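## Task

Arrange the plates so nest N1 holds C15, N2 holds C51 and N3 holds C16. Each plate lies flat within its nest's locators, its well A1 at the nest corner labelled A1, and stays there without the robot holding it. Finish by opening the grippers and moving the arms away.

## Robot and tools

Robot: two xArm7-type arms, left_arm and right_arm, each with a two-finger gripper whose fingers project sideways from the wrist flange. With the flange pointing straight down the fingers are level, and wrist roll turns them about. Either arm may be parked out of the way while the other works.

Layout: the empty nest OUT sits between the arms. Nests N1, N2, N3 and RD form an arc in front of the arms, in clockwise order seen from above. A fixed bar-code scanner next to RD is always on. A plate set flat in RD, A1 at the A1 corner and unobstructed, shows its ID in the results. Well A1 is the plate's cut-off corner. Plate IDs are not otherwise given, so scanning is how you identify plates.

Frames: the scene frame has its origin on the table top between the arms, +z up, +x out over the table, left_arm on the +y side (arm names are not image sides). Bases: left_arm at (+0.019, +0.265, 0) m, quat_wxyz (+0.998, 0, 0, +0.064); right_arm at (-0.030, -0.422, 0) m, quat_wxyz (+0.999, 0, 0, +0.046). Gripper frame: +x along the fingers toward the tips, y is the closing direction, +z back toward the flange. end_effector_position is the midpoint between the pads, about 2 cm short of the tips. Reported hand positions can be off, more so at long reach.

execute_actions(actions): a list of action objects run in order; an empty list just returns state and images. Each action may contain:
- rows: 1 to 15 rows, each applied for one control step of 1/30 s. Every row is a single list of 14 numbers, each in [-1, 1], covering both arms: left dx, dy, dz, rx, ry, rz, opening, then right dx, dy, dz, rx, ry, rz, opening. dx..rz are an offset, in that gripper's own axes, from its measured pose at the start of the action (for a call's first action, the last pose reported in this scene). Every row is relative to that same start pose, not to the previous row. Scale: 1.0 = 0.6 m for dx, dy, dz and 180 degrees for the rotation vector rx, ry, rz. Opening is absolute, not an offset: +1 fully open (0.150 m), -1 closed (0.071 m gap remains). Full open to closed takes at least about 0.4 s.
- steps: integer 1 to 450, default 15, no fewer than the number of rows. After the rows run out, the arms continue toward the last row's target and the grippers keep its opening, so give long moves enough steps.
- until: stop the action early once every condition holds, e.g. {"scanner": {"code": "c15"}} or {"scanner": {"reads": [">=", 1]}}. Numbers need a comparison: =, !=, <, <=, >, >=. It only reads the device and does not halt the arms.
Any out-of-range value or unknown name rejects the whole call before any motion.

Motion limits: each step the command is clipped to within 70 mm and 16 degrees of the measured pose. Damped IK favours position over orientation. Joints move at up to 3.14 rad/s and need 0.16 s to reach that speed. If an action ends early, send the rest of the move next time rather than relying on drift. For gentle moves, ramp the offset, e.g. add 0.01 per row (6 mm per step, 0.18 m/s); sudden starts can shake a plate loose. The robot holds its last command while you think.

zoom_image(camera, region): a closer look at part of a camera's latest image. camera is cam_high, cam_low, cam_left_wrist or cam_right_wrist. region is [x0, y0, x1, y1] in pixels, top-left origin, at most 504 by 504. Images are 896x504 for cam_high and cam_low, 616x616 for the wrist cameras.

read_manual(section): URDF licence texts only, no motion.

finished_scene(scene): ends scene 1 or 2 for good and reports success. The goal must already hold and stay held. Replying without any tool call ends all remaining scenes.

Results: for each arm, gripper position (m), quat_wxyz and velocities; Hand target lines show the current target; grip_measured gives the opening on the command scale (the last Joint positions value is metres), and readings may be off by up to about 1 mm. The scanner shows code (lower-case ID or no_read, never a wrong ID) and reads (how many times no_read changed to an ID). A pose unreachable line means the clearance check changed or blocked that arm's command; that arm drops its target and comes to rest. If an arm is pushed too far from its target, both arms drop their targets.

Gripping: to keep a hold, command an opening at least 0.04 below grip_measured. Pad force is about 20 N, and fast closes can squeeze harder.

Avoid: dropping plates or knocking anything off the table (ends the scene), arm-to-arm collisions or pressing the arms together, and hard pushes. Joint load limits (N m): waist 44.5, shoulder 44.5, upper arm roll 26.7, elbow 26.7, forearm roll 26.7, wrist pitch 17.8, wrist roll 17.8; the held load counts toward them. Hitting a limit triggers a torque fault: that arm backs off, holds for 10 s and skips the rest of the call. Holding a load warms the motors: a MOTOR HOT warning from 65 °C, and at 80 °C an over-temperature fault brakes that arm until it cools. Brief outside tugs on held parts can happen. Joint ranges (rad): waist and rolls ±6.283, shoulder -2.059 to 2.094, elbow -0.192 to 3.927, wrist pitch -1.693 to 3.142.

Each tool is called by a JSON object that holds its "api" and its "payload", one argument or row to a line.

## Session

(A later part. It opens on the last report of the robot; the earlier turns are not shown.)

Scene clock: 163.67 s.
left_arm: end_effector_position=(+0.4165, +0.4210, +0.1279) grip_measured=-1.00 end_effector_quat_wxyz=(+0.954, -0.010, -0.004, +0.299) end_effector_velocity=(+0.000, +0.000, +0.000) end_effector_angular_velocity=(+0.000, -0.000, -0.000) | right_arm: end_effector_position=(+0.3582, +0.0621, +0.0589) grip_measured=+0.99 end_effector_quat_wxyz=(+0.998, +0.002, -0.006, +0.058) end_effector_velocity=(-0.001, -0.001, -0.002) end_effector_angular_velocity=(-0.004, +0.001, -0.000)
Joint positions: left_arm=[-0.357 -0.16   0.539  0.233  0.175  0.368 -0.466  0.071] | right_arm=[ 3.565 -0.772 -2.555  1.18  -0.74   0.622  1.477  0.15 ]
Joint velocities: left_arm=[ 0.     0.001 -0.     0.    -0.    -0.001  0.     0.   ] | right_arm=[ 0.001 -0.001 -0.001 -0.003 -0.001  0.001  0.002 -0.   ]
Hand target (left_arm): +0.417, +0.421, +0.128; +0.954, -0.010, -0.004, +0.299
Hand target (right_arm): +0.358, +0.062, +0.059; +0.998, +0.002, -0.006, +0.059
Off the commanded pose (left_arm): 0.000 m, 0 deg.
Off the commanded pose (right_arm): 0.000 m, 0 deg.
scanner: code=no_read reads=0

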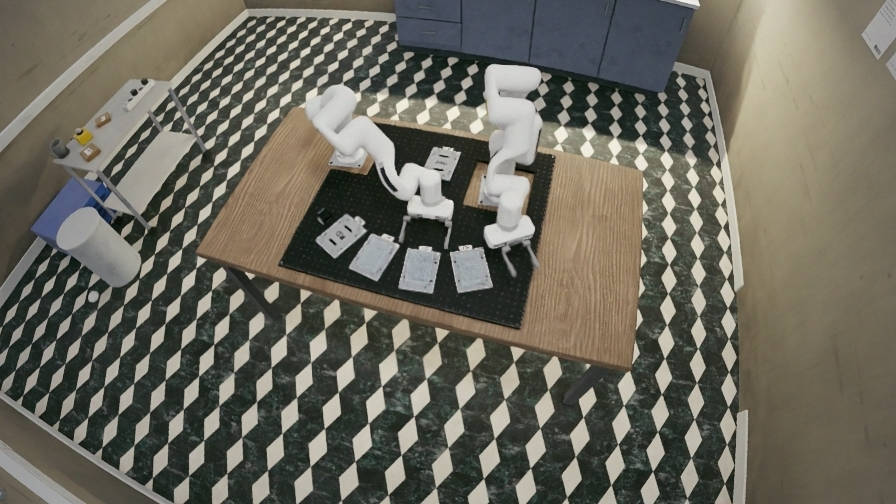

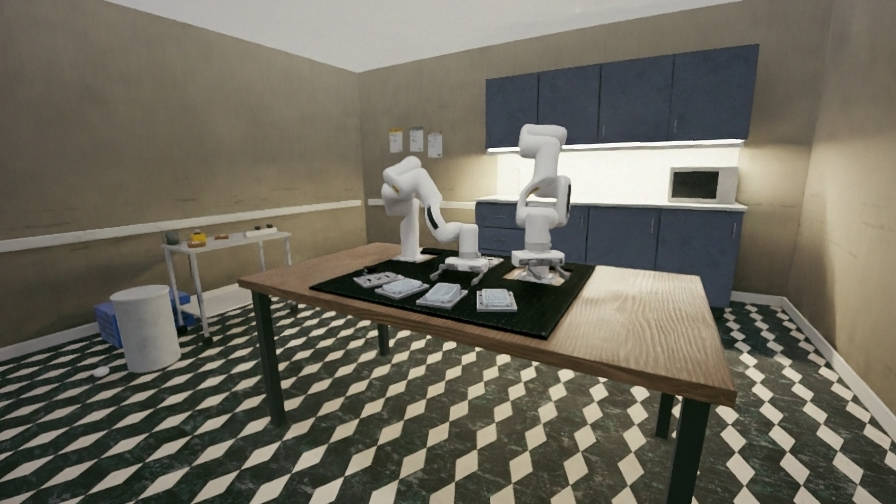

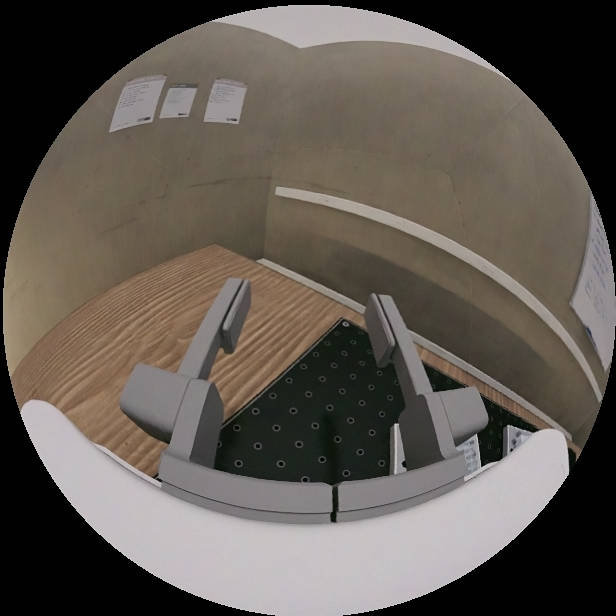

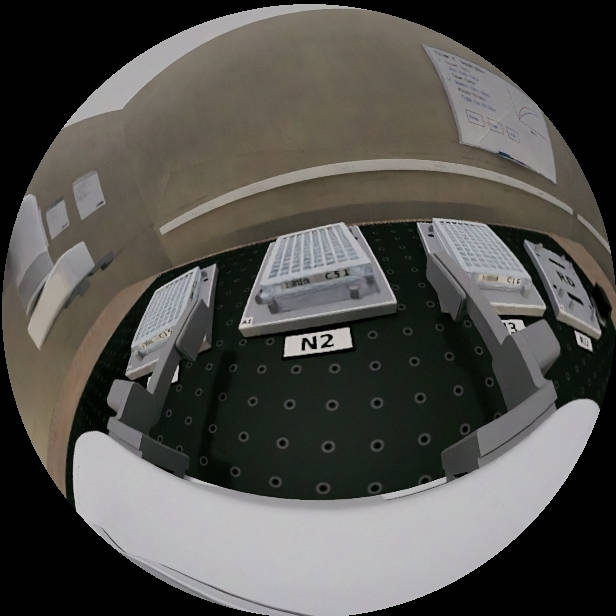

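{"api": "execute_actions", "payload": {
  "actions": [
    {"rows":[[0,0,0,0,0,0,-1,0,0,0.01,0,0,0,0.6],[0,0,0,0,0,0,-1,0.01,0,0.02,0,0,0,0.2],[0,0,0,0,0,0,-1,0.03,0,0.03,0,0,0,-0.2],[0,0,0,0,0,0,-1,0.05,0,0.03,0,0,0,-0.6],[0,0,0,0,0,0,-1,0.07,0,0.03,0,0,0,-1],[0,0,0,0,0,0,-1,0.09,0,0.03,0,0,0,-1],[0,0,0,0,0,0,-1,0.11,0,0.03,0,0,0,-1],[0,0,0,0,0,0,-1,0.13,0,0.03,0,0,0,-1],[0,0,0,0,0,0,-1,0.15,0,0.03,0,0,0,-1],[0,0,0,0,0,0,-1,0.17,0,0.03,0,0,0,-1],[0,0,0,0,0,0,-1,0.19,0,0.03,0,0,0,-1],[0,0,0,0,0,0,-1,0.2,0,0.03,0,0,0,-1]],"steps":30},
    {"rows":[[0,0,0,0,0,0,-1,0,0,-0.006,0,0,0,-1],[0,0,0,0,0,0,-1,0,0,-0.012,0,0,0,-1],[0,0,0,0,0,0,-1,0,0,-0.018,0,0,0,-1],[0,0,0,0,0,0,-1,0,0,-0.024,0,0,0,-1],[0,0,0,0,0,0,-1,0,0,-0.028,0,0,0,-1],[0,0,0,0,0,0,-1,0,0,-0.032,0,0,0,-1],[0,0,0,0,0,0,-1,0,0,-0.035,0,0,0,-1],[0,0,0,0,0,0,-1,0,0,-0.038,0,0,0,-1],[0,0,0,0,0,0,-1,0,0,-0.041,0,0,0,-1],[0,0,0,0,0,0,-1,0,0,-0.044,0,0,0,-1],[0,0,0,0,0,0,-1,0,0,-0.047,0,0,0,-1],[0,0,0,0,0,0,-1,0,0,-0.05,0,0,0,-1]],"steps":30}
  ]
}}

Scene clock: 166.77 s.
left_arm: end_effector_position=(+0.4165, +0.4210, +0.1279) grip_measured=-1.00 end_effector_quat_wxyz=(+0.954, -0.010, -0.004, +0.299) end_effector_velocity=(-0.000, +0.000, +0.000) end_effector_angular_velocity=(-0.000, -0.000, +0.001) | right_arm: end_effector_position=(+0.4798, +0.0771, +0.0557) grip_measured=-1.00 end_effector_quat_wxyz=(+0.998, +0.005, -0.012, +0.058) end_effector_velocity=(-0.000, -0.000, +0.001) end_effector_angular_velocity=(-0.002, -0.002, +0.002)
Joint positions: left_arm=[-0.357 -0.16   0.539  0.233  0.175  0.368 -0.466  0.071] | right_arm=[ 3.518 -0.954 -2.591  1.533 -0.686  0.756  1.219  0.071]
Joint velocities: left_arm=[ 0. -0.  0. -0.  0.  0. -0.  0.] | right_arm=[ 0.007  0.007 -0.01  -0.004  0.01  -0.003 -0.006  0.   ]
Hand target (left_arm): +0.417, +0.421, +0.128; +0.954, -0.010, -0.004, +0.299
Hand target (right_arm): +0.478, +0.076, +0.049; +0.998, +0.002, -0.007, +0.058
Off the commanded pose (left_arm): 0.000 m, 0 deg.
Off the commanded pose (right_arm): 0.008 m, 1 deg.
scanner: code=no_read reads=0

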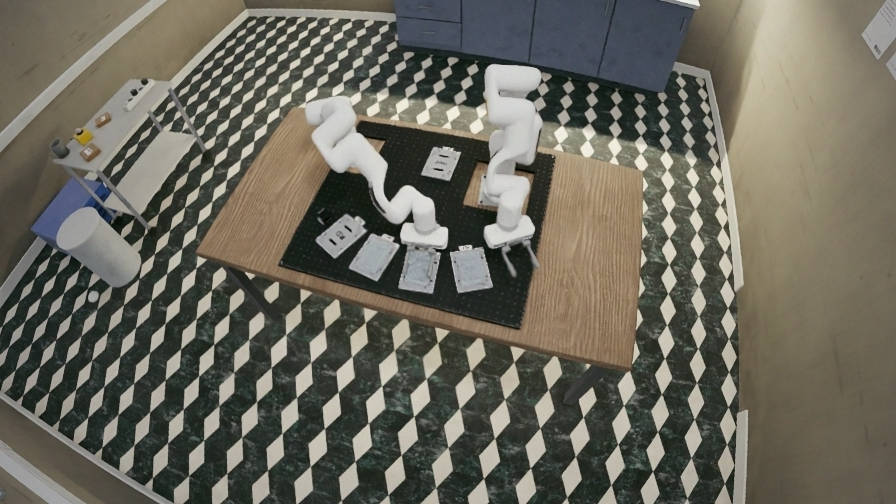

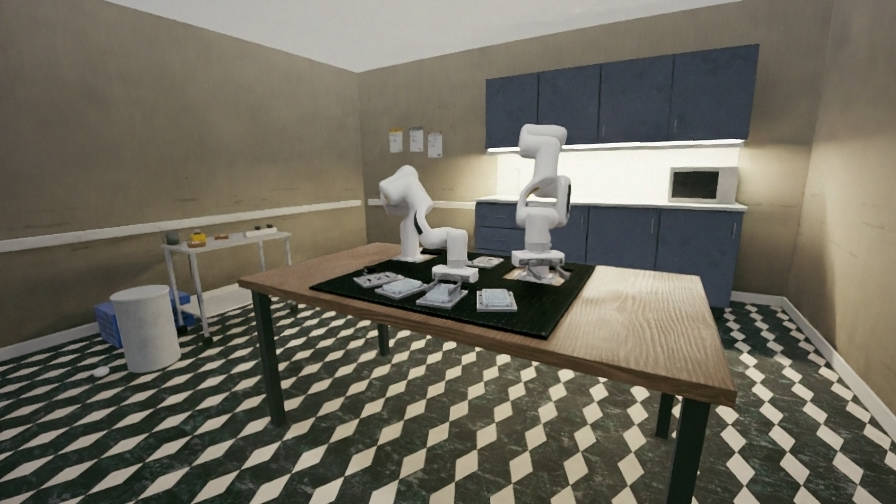

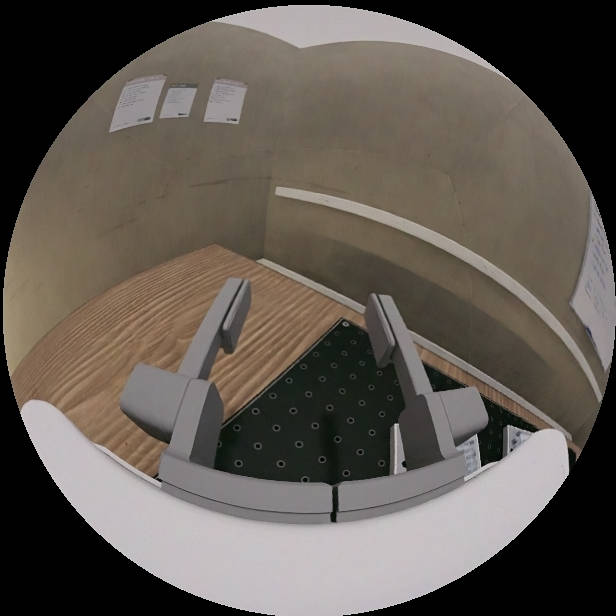

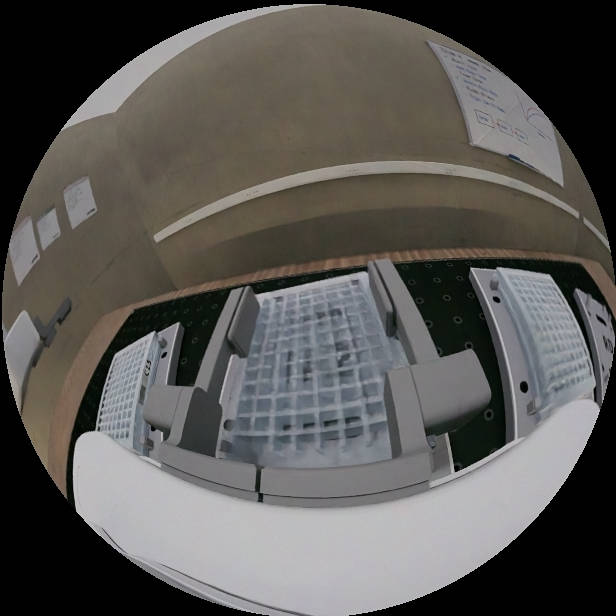

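{"api": "execute_actions", "payload": {
  "actions": [
    {"rows":[[0,0,0,0,0,0,-1,-0.002,-0.001,-0.006,0,0,0,-1],[0,0,0,0,0,0,-1,-0.004,-0.001,-0.006,0,0,0,-1],[0,0,0,0,0,0,-1,-0.006,-0.001,-0.006,0,0,0,-1],[0,0,0,0,0,0,-1,-0.008,-0.001,-0.006,0,0,0,-1],[0,0,0,0,0,0,-1,-0.01,-0.001,-0.006,0,0,0,-1],[0,0,0,0,0,0,-1,-0.012,-0.001,-0.006,0,0,0,-1],[0,0,0,0,0,0,-1,-0.014,-0.001,-0.006,0,0,0,-1],[0,0,0,0,0,0,-1,-0.016,-0.001,-0.006,0,0,0,-1]],"steps":25}
  ]
}}

Scene clock: 167.77 s.
left_arm: end_effector_position=(+0.4165, +0.4210, +0.1279) grip_measured=-1.00 end_effector_quat_wxyz=(+0.954, -0.010, -0.004, +0.299) end_effector_velocity=(+0.000, +0.001, +0.001) end_effector_angular_velocity=(-0.000, -0.002, +0.001) | right_arm: end_effector_position=(+0.4733, +0.0754, +0.0562) grip_measured=-1.00 end_effector_quat_wxyz=(+0.998, +0.006, -0.015, +0.057) end_effector_velocity=(-0.001, +0.001, +0.000) end_effector_angular_velocity=(+0.000, +0.001, +0.001)
Joint positions: left_arm=[-0.357 -0.16   0.539  0.233  0.175  0.368 -0.466  0.071] | right_arm=[ 3.526 -0.937 -2.602  1.504 -0.687  0.733  1.238  0.071]
Joint velocities: left_arm=[ 0.002 -0.001  0.    -0.     0.    -0.     0.001  0.   ] | right_arm=[ 0.004  0.002 -0.003 -0.001  0.005 -0.001 -0.001  0.   ]
Hand target (left_arm): +0.417, +0.421, +0.128; +0.954, -0.010, -0.004, +0.299
Hand target (right_arm): +0.470, +0.075, +0.052; +0.998, +0.005, -0.012, +0.058
Off the commanded pose (left_arm): 0.000 m, 0 deg.
Off the commanded pose (right_arm): 0.005 m, 0 deg.
scanner: code=no_read reads=0

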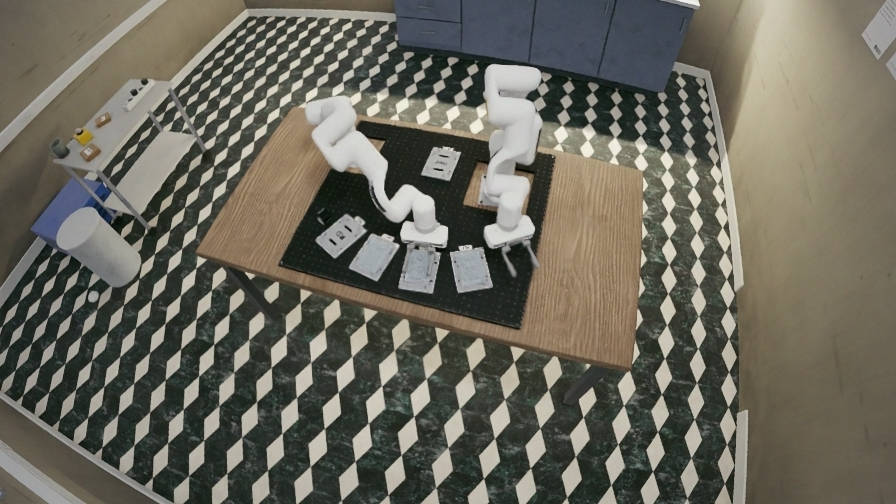

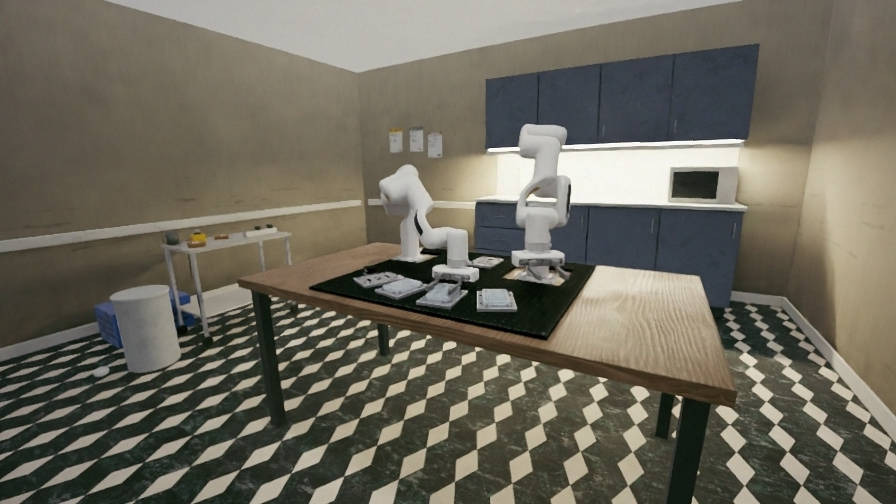

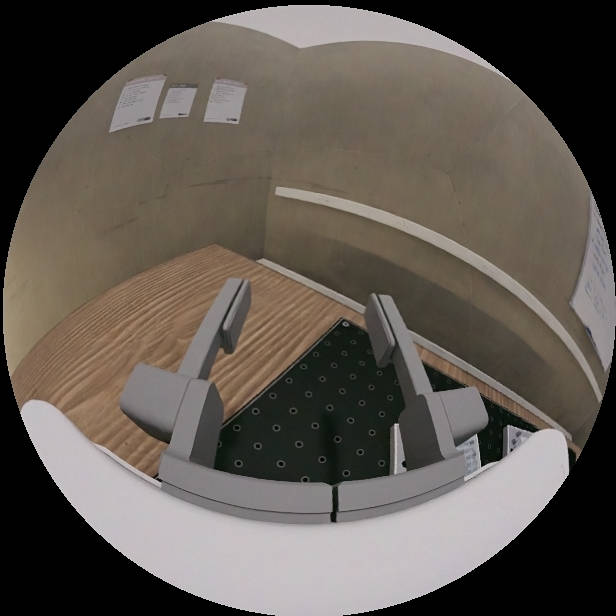

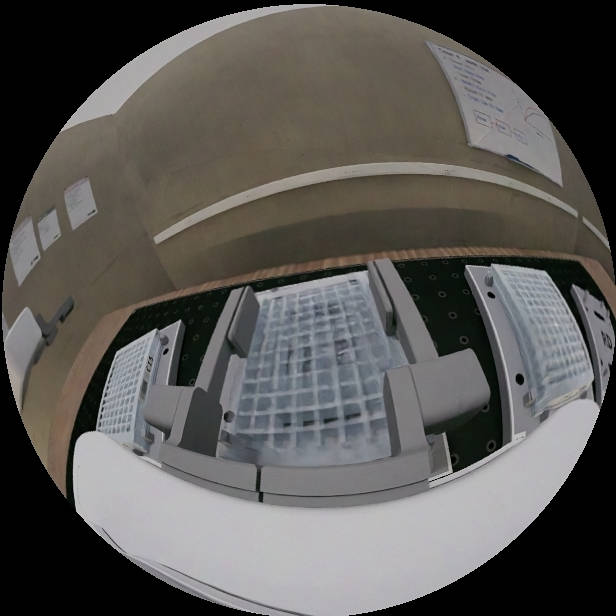

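{"api": "execute_actions", "payload": {
  "actions": [
    {"rows":[[0,0,0,0,0,0,-1,0,0,0.005,0,0,0,-1],[0,0,0,0,0,0,-1,0,0,0.012,0,0,0,-1],[0,0,0,0,0,0,-1,0,0,0.02,-0.002,0.004,0,-1],[0,0,0,0,0,0,-1,0,0,0.03,-0.004,0.009,0,-1],[0,0,0,0,0,0,-1,0,0,0.035,-0.004,0.009,0,-1]],"steps":16},
    {"rows":[[0,0,0,0,0,0,-1,-0.02,0,0,0,0,0,-0.5],[0,0,0,0,0,0,-1,-0.04,0,0,0,0,0,0],[0,0,0,0,0,0,-1,-0.06,0,0,0,0,0,0.5],[0,0,0,0,0,0,-1,-0.08,0,0,0,0,0,1],[0,0,0,0,0,0,-1,-0.1,0,0,0,0,0,1],[0,0,0,0,0,0,-1,-0.12,0,0,0,0,0,1],[0,0,0,0,0,0,-1,-0.14,0,0,0,0,0,1],[0,0,0,0,0,0,-1,-0.16,0,0,0,0,0,1],[0,0,0,0,0,0,-1,-0.18,0,-0.01,0,0,0,1],[0,0,0,0,0,0,-1,-0.19,0,-0.02,0,0,0,1],[0,0,0,0,0,0,-1,-0.19,0,-0.03,0,0,0,1]],"steps":28}
  ]
}}

{"api": "zoom_image", "payload": {
  "camera": "cam_right_wrist",
  "region": [180, 200, 460, 390]
}}

{"api": "zoom_image", "payload": {
  "camera": "cam_low",
  "region": [370, 260, 530, 320]
}}

{"api": "zoom_image", "payload": {
  "camera": "cam_high",
  "region": [340, 215, 510, 305]
}}

Scene clock: 169.67 s.
left_arm: end_effector_position=(+0.4165, +0.4210, +0.1279) grip_measured=-1.00 end_effector_quat_wxyz=(+0.954, -0.010, -0.004, +0.299) end_effector_velocity=(-0.000, +0.000, -0.000) end_effector_angular_velocity=(+0.000, +0.001, +0.000) | right_arm: end_effector_position=(+0.3583, +0.0619, +0.0569) grip_measured=+0.99 end_effector_quat_wxyz=(+0.998, -0.002, +0.001, +0.057) end_effector_velocity=(-0.000, -0.001, -0.001) end_effector_angular_velocity=(-0.003, +0.001, -0.001)
Joint positions: left_arm=[-0.357 -0.16   0.539  0.233  0.175  0.368 -0.466  0.071] | right_arm=[ 3.567 -0.772 -2.556  1.185 -0.712  0.634  1.457  0.15 ]
Joint velocities: left_arm=[ 0.001  0.001 -0.     0.    -0.     0.    -0.     0.   ] | right_arm=[ 0.001 -0.    -0.001 -0.002 -0.     0.001  0.001 -0.   ]
Hand target (left_arm): +0.417, +0.421, +0.128; +0.954, -0.010, -0.004, +0.299
Hand target (right_arm): +0.358, +0.062, +0.057; +0.998, -0.002, +0.001, +0.057
Off the commanded pose (left_arm): 0.000 m, 0 deg.
Off the commanded pose (right_arm): 0.000 m, 0 deg.
scanner: code=no_read reads=0

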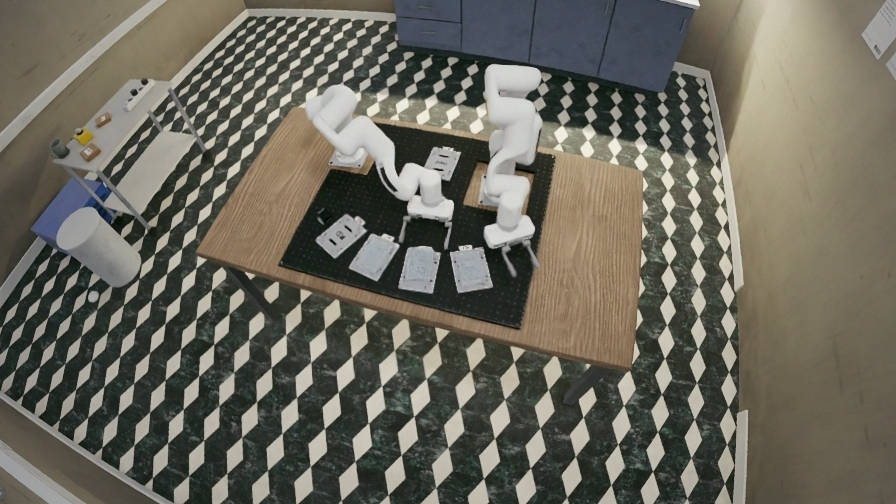

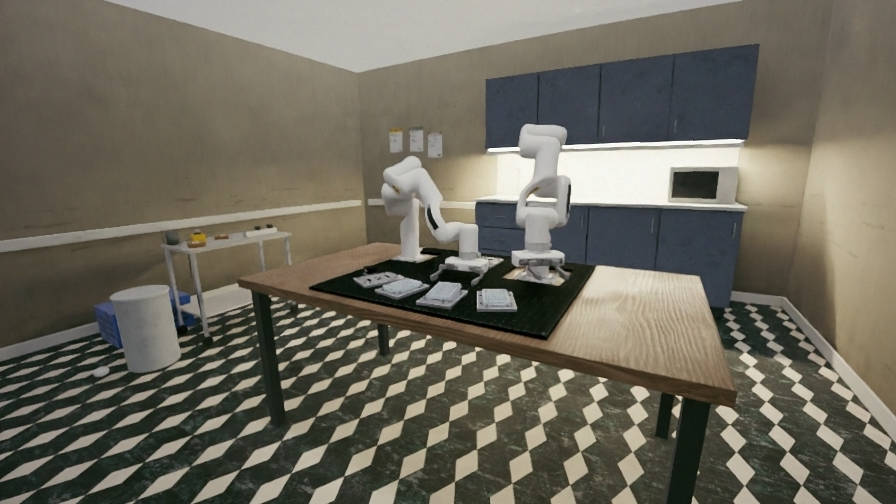

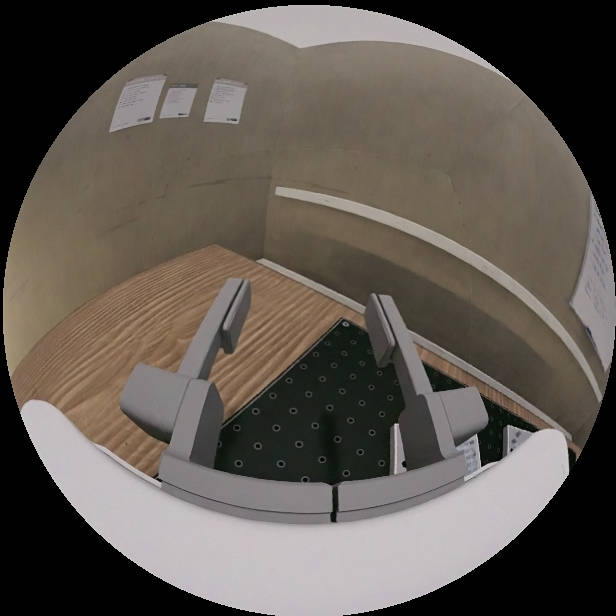

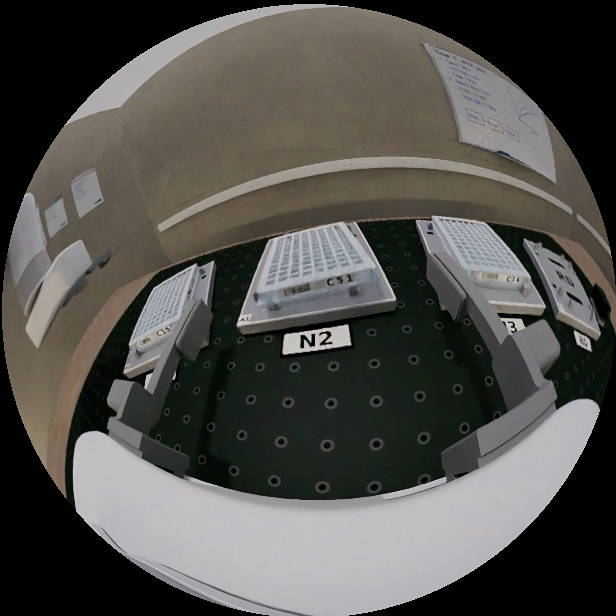

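Region (180, 200, 460, 390) of cam_right_wrist's 616x616 image, scaled by 1.800, with more detail than that image has; it fills the top 342 rows of this view, and the rest is white.

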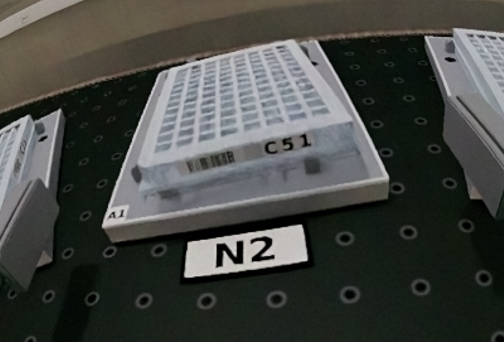

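Region (370, 260, 530, 320) of cam_low's 896x504 image, scaled by 3.150, with more detail than that image has; it fills the top 189 rows of this view, and the rest is white.

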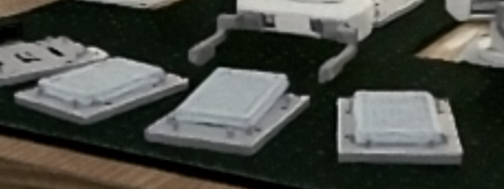

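Region (340, 215, 510, 305) of cam_high's 896x504 image, scaled by 2.965, with more detail than that image has; it fills the top 267 rows of this view, and the rest is white.

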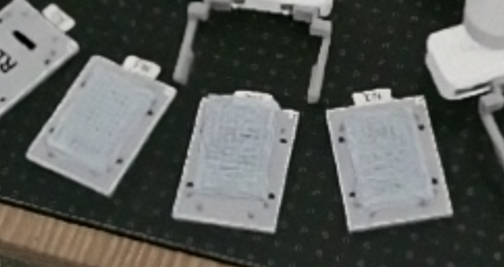

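{"api": "execute_actions", "payload": {
  "actions": [
    {"rows":[[0,0,0,0,0,0,-1,-0.005,0.001,-0.004,0,0,0,0.5],[0,0,0,0,0,0,-1,-0.01,0.001,-0.008,0,0,0,0],[0,0,0,0,0,0,-1,-0.01,0.001,-0.012,0,0,0,-0.5],[0,0,0,0,0,0,-1,-0.01,0.001,-0.015,0,0,0,-1]],"steps":22},
    {"rows":[[0,0,0,0,0,0,-1,0.004,0,0,0,0,0,-1],[0,0,0,0,0,0,-1,0.008,0,0,0,0,0,-1],[0,0,0,0,0,0,-1,0.012,0,0,0,0,0,-1],[0,0,0,0,0,0,-1,0.016,0,0,0,0,0,-1],[0,0,0,0,0,0,-1,0.02,0,0,0,0,0,-1],[0,0,0,0,0,0,-1,0.024,0,0,0,0,0,-1]],"steps":20}
  ]
}}

{"api": "zoom_image", "payload": {
  "camera": "cam_high",
  "region": [340, 215, 510, 305]
}}

{"api": "zoom_image", "payload": {
  "camera": "cam_right_wrist",
  "region": [180, 200, 460, 390]
}}

Scene clock: 171.43 s.
left_arm: end_effector_position=(+0.4165, +0.4210, +0.1279) grip_measured=-1.00 end_effector_quat_wxyz=(+0.954, -0.010, -0.004, +0.299) end_effector_velocity=(-0.000, +0.001, +0.000) end_effector_angular_velocity=(+0.000, -0.000, +0.001) | right_arm: end_effector_position=(+0.3666, +0.0634, +0.0479) grip_measured=-1.00 end_effector_quat_wxyz=(+0.998, -0.002, +0.001, +0.057) end_effector_velocity=(+0.001, -0.001, -0.001) end_effector_angular_velocity=(-0.002, +0.000, -0.003)
Joint positions: left_arm=[-0.357 -0.16   0.539  0.233  0.175  0.368 -0.466  0.071] | right_arm=[ 3.573 -0.804 -2.572  1.214 -0.722  0.63   1.447  0.071]
Joint velocities: left_arm=[ 0.002 -0.     0.    -0.     0.    -0.     0.     0.   ] | right_arm=[-0.001 -0.001 -0.002  0.001  0.001  0.001 -0.001  0.   ]
Hand target (left_arm): +0.417, +0.421, +0.128; +0.954, -0.010, -0.004, +0.299
Hand target (right_arm): +0.367, +0.063, +0.048; +0.998, -0.002, +0.001, +0.057
Off the commanded pose (left_arm): 0.000 m, 0 deg.
Off the commanded pose (right_arm): 0.000 m, 0 deg.
scanner: code=no_read reads=0

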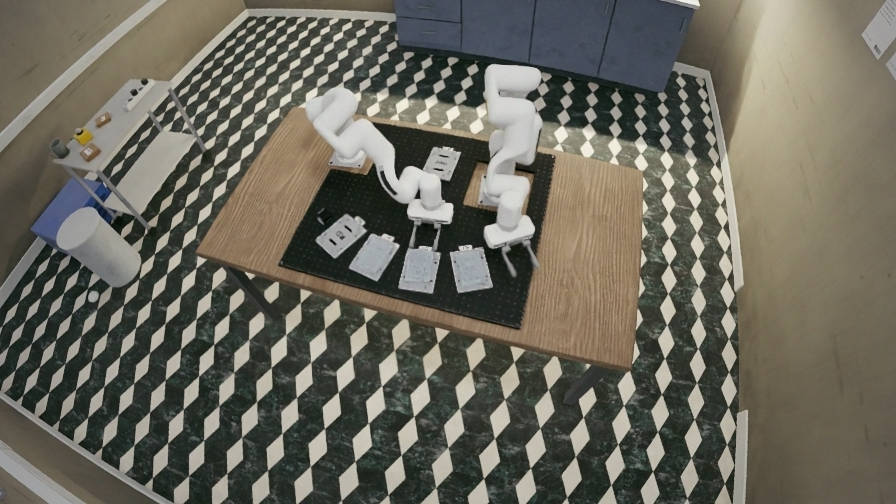

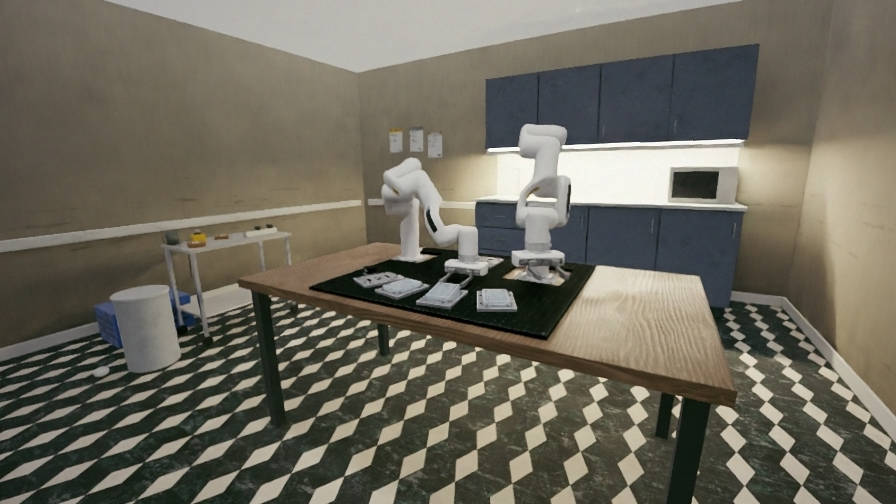

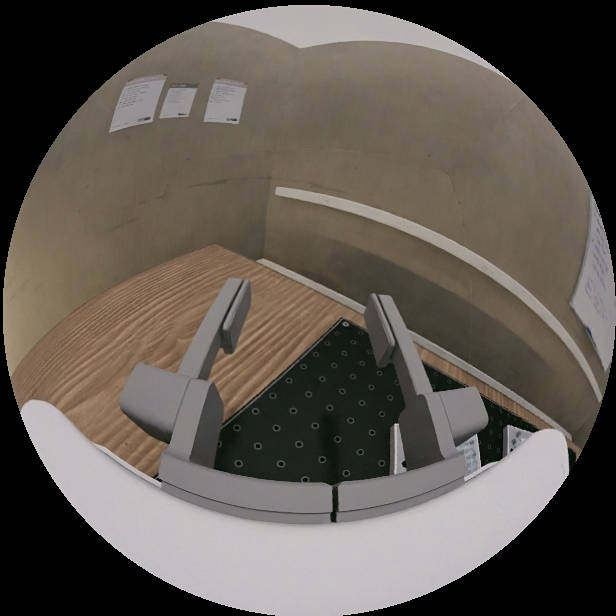

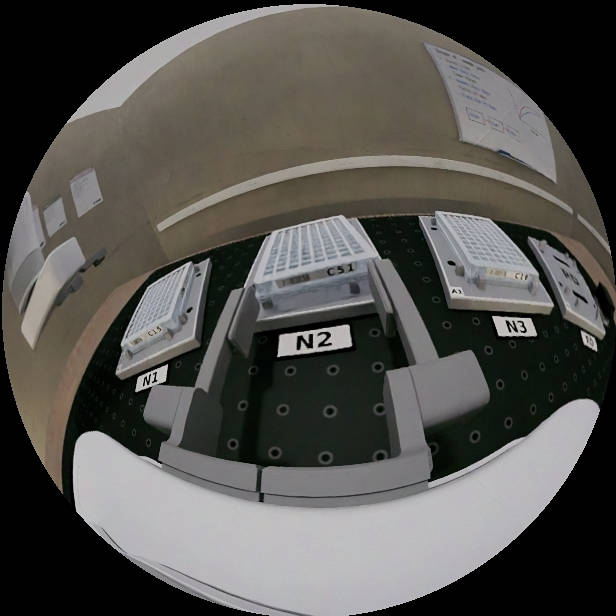

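Region (340, 215, 510, 305) of cam_high's 896x504 image, scaled by 2.965, with more detail than that image has; it fills the top 267 rows of this view, and the rest is white.

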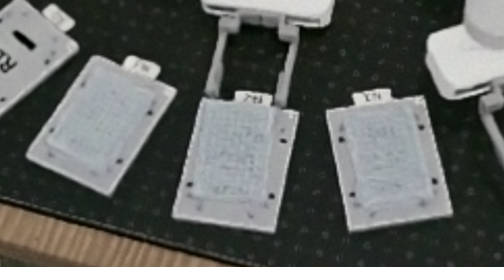

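Region (180, 200, 460, 390) of cam_right_wrist's 616x616 image, scaled by 1.800, with more detail than that image has; it fills the top 342 rows of this view, and the rest is white.

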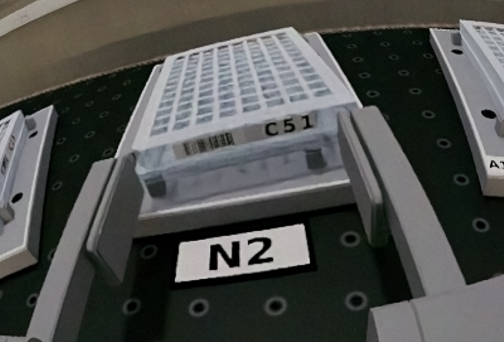

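{"api": "execute_actions", "payload": {
  "actions": [
    {"rows":[[0,0,0,0,0,0,-1,0.001,0,0,0,0,0,-1],[0,0,0,0,0,0,-1,0.002,0,0,0,0,0,-1],[0,0,0,0,0,0,-1,0.003,0,0,0,0,0,-1],[0,0,0,0,0,0,-1,0.004,0,0,0,0,0,-1],[0,0,0,0,0,0,-1,0.005,0,0,0,0,0,-1]],"steps":20}
  ]
}}

{"api": "zoom_image", "payload": {
  "camera": "cam_right_wrist",
  "region": [180, 200, 460, 390]
}}

Scene clock: 172.27 s.
left_arm: end_effector_position=(+0.4165, +0.4210, +0.1279) grip_measured=-1.00 end_effector_quat_wxyz=(+0.954, -0.010, -0.004, +0.299) end_effector_velocity=(+0.000, -0.000, +0.000) end_effector_angular_velocity=(-0.000, -0.000, -0.000) | right_arm: end_effector_position=(+0.3695, +0.0637, +0.0479) grip_measured=-1.00 end_effector_quat_wxyz=(+0.998, -0.002, +0.001, +0.057) end_effector_velocity=(-0.000, -0.000, -0.000) end_effector_angular_velocity=(-0.001, +0.000, +0.002)
Joint positions: left_arm=[-0.357 -0.16   0.539  0.233  0.175  0.368 -0.466  0.071] | right_arm=[ 3.57  -0.807 -2.572  1.221 -0.72   0.634  1.441  0.071]
Joint velocities: left_arm=[-0.001 -0.001  0.     0.     0.     0.001 -0.    -0.   ] | right_arm=[-0.    -0.    -0.    -0.    -0.001  0.    -0.001  0.   ]
Hand target (left_arm): +0.417, +0.421, +0.128; +0.954, -0.010, -0.004, +0.299
Hand target (right_arm): +0.370, +0.064, +0.048; +0.998, -0.002, +0.001, +0.057
Off the commanded pose (left_arm): 0.000 m, 0 deg.
Off the commanded pose (right_arm): 0.000 m, 0 deg.
scanner: code=no_read reads=0

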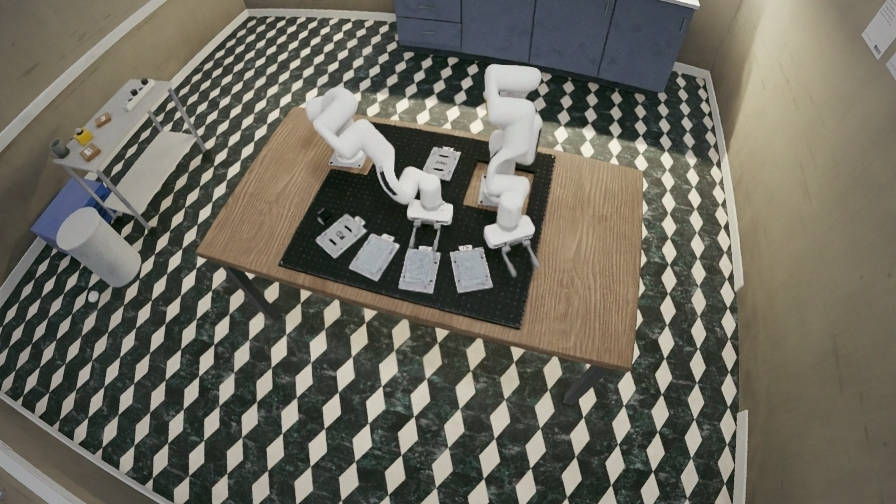

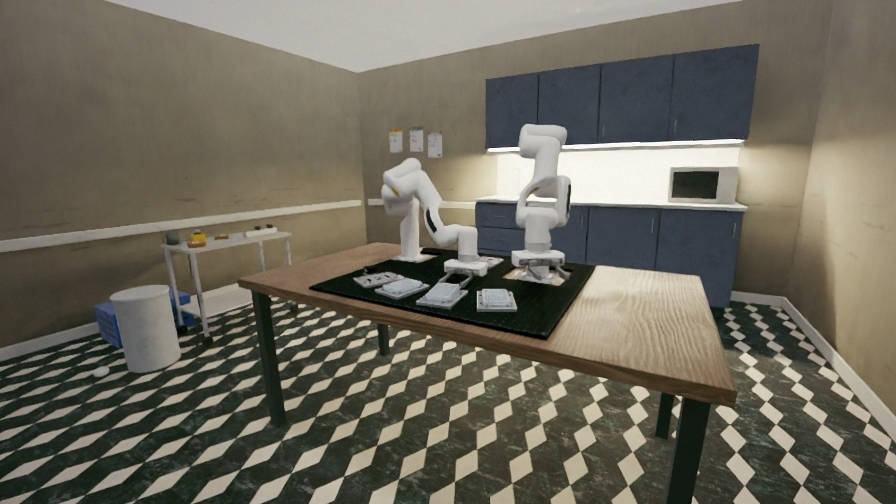

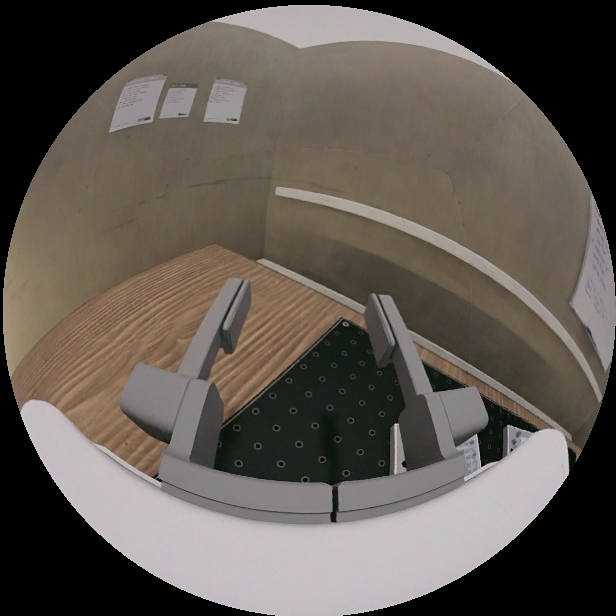

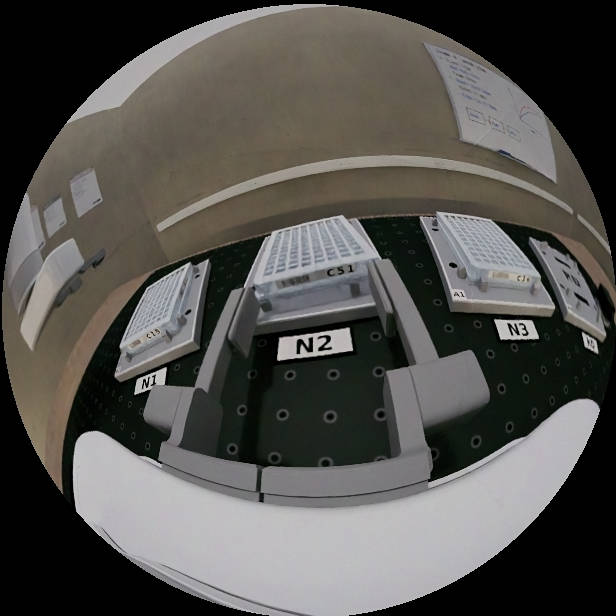

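Region (180, 200, 460, 390) of cam_right_wrist's 616x616 image, scaled by 1.800, with more detail than that image has; it fills the top 342 rows of this view, and the rest is white.

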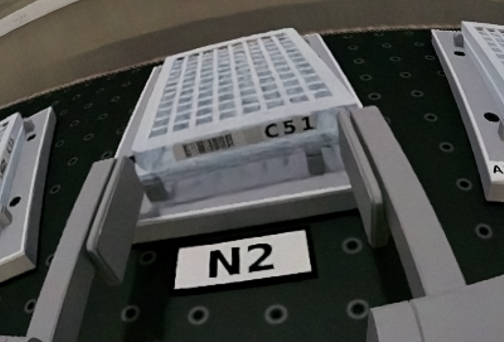

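{"api": "execute_actions", "payload": {
  "actions": [
    {"rows":[[0,0,0,0,0,0,-1,0.001,0,0,0,0,0,-1],[0,0,0,0,0,0,-1,0.002,0,0,0,0,0,-1],[0,0,0,0,0,0,-1,0.003,0,0,0,0,0,-1],[0,0,0,0,0,0,-1,0.0035,0,0,0,0,0,-1]],"steps":18}
  ]
}}

{"api": "zoom_image", "payload": {
  "camera": "cam_right_wrist",
  "region": [180, 200, 460, 390]
}}

{"api": "zoom_image", "payload": {
  "camera": "cam_low",
  "region": [370, 260, 530, 320]
}}

Scene clock: 173.03 s.
left_arm: end_effector_position=(+0.4165, +0.4210, +0.1279) grip_measured=-1.00 end_effector_quat_wxyz=(+0.954, -0.010, -0.004, +0.299) end_effector_velocity=(-0.000, +0.000, -0.000) end_effector_angular_velocity=(+0.000, +0.001, +0.001) | right_arm: end_effector_position=(+0.3716, +0.0640, +0.0479) grip_measured=-1.00 end_effector_quat_wxyz=(+0.998, -0.002, +0.001, +0.057) end_effector_velocity=(+0.000, -0.000, +0.000) end_effector_angular_velocity=(-0.000, +0.000, -0.000)
Joint positions: left_arm=[-0.357 -0.16   0.539  0.233  0.175  0.368 -0.466  0.071] | right_arm=[ 3.569 -0.81  -2.572  1.227 -0.72   0.636  1.436  0.071]
Joint velocities: left_arm=[ 0.001  0.    -0.     0.    -0.     0.001  0.     0.   ] | right_arm=[-0.     0.     0.     0.     0.001  0.    -0.001  0.   ]
Hand target (left_arm): +0.417, +0.421, +0.128; +0.954, -0.010, -0.004, +0.299
Hand target (right_arm): +0.372, +0.064, +0.048; +0.998, -0.002, +0.001, +0.057
Off the commanded pose (left_arm): 0.000 m, 0 deg.
Off the commanded pose (right_arm): 0.000 m, 0 deg.
scanner: code=no_read reads=0

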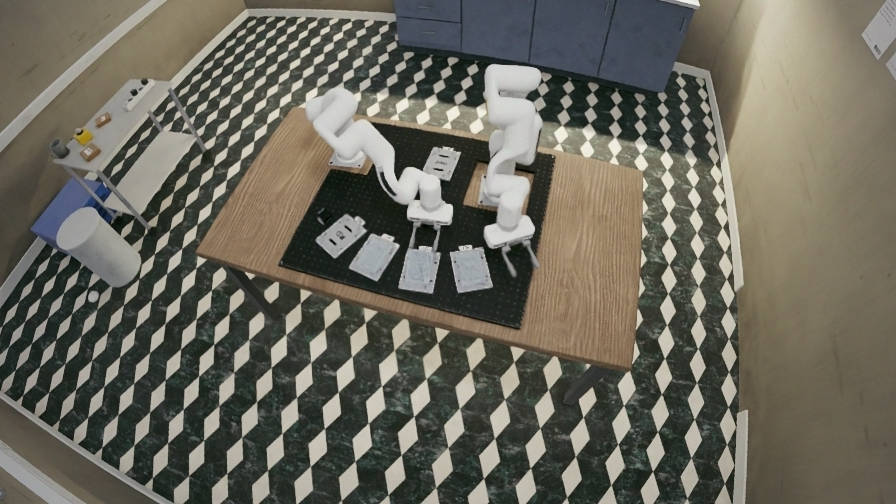

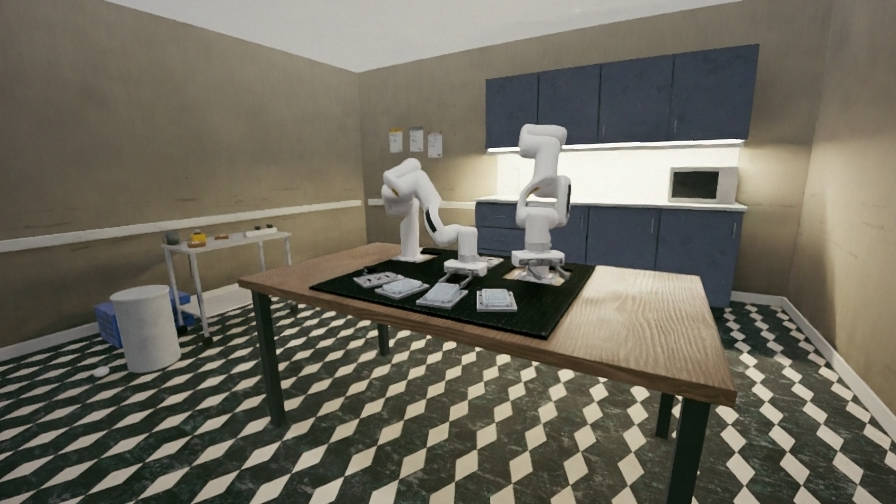

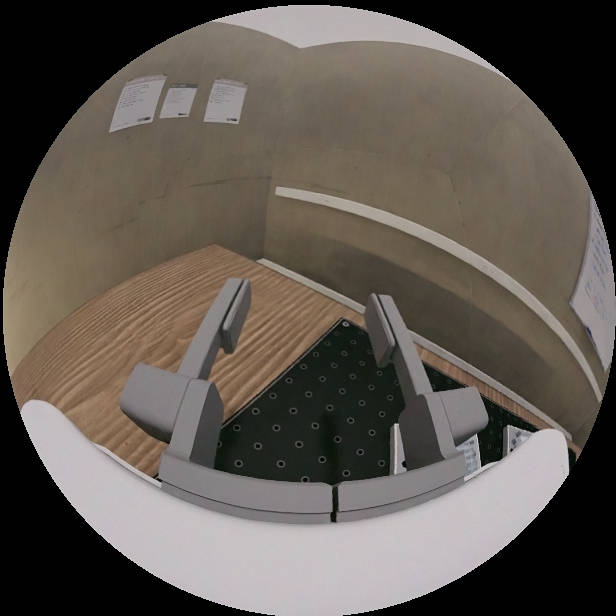

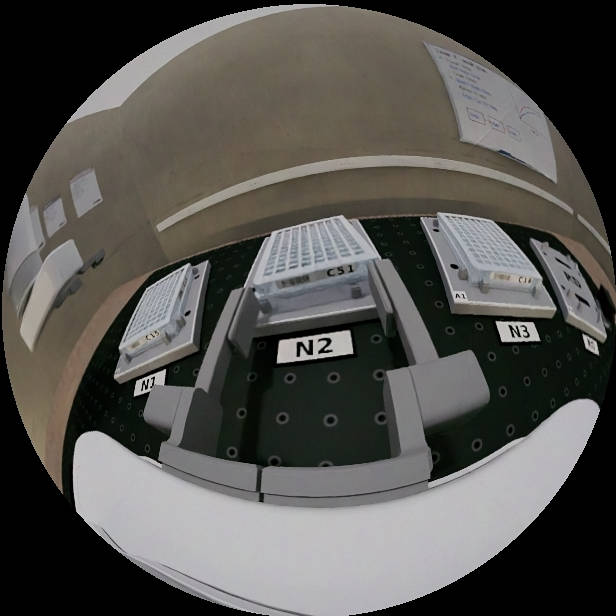

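Region (180, 200, 460, 390) of cam_right_wrist's 616x616 image, scaled by 1.800, with more detail than that image has; it fills the top 342 rows of this view, and the rest is white.

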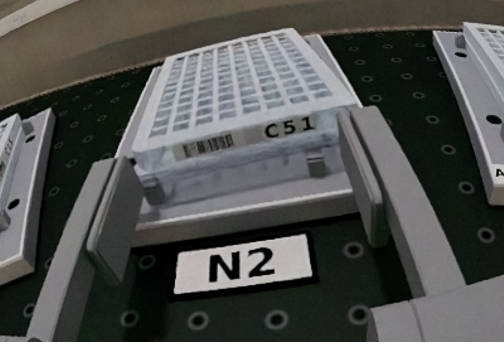

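Region (370, 260, 530, 320) of cam_low's 896x504 image, scaled by 3.150, with more detail than that image has; it fills the top 189 rows of this view, and the rest is white.

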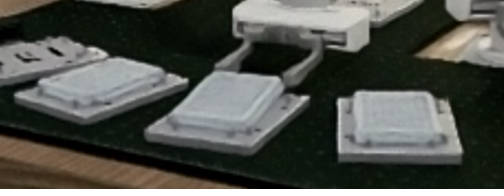

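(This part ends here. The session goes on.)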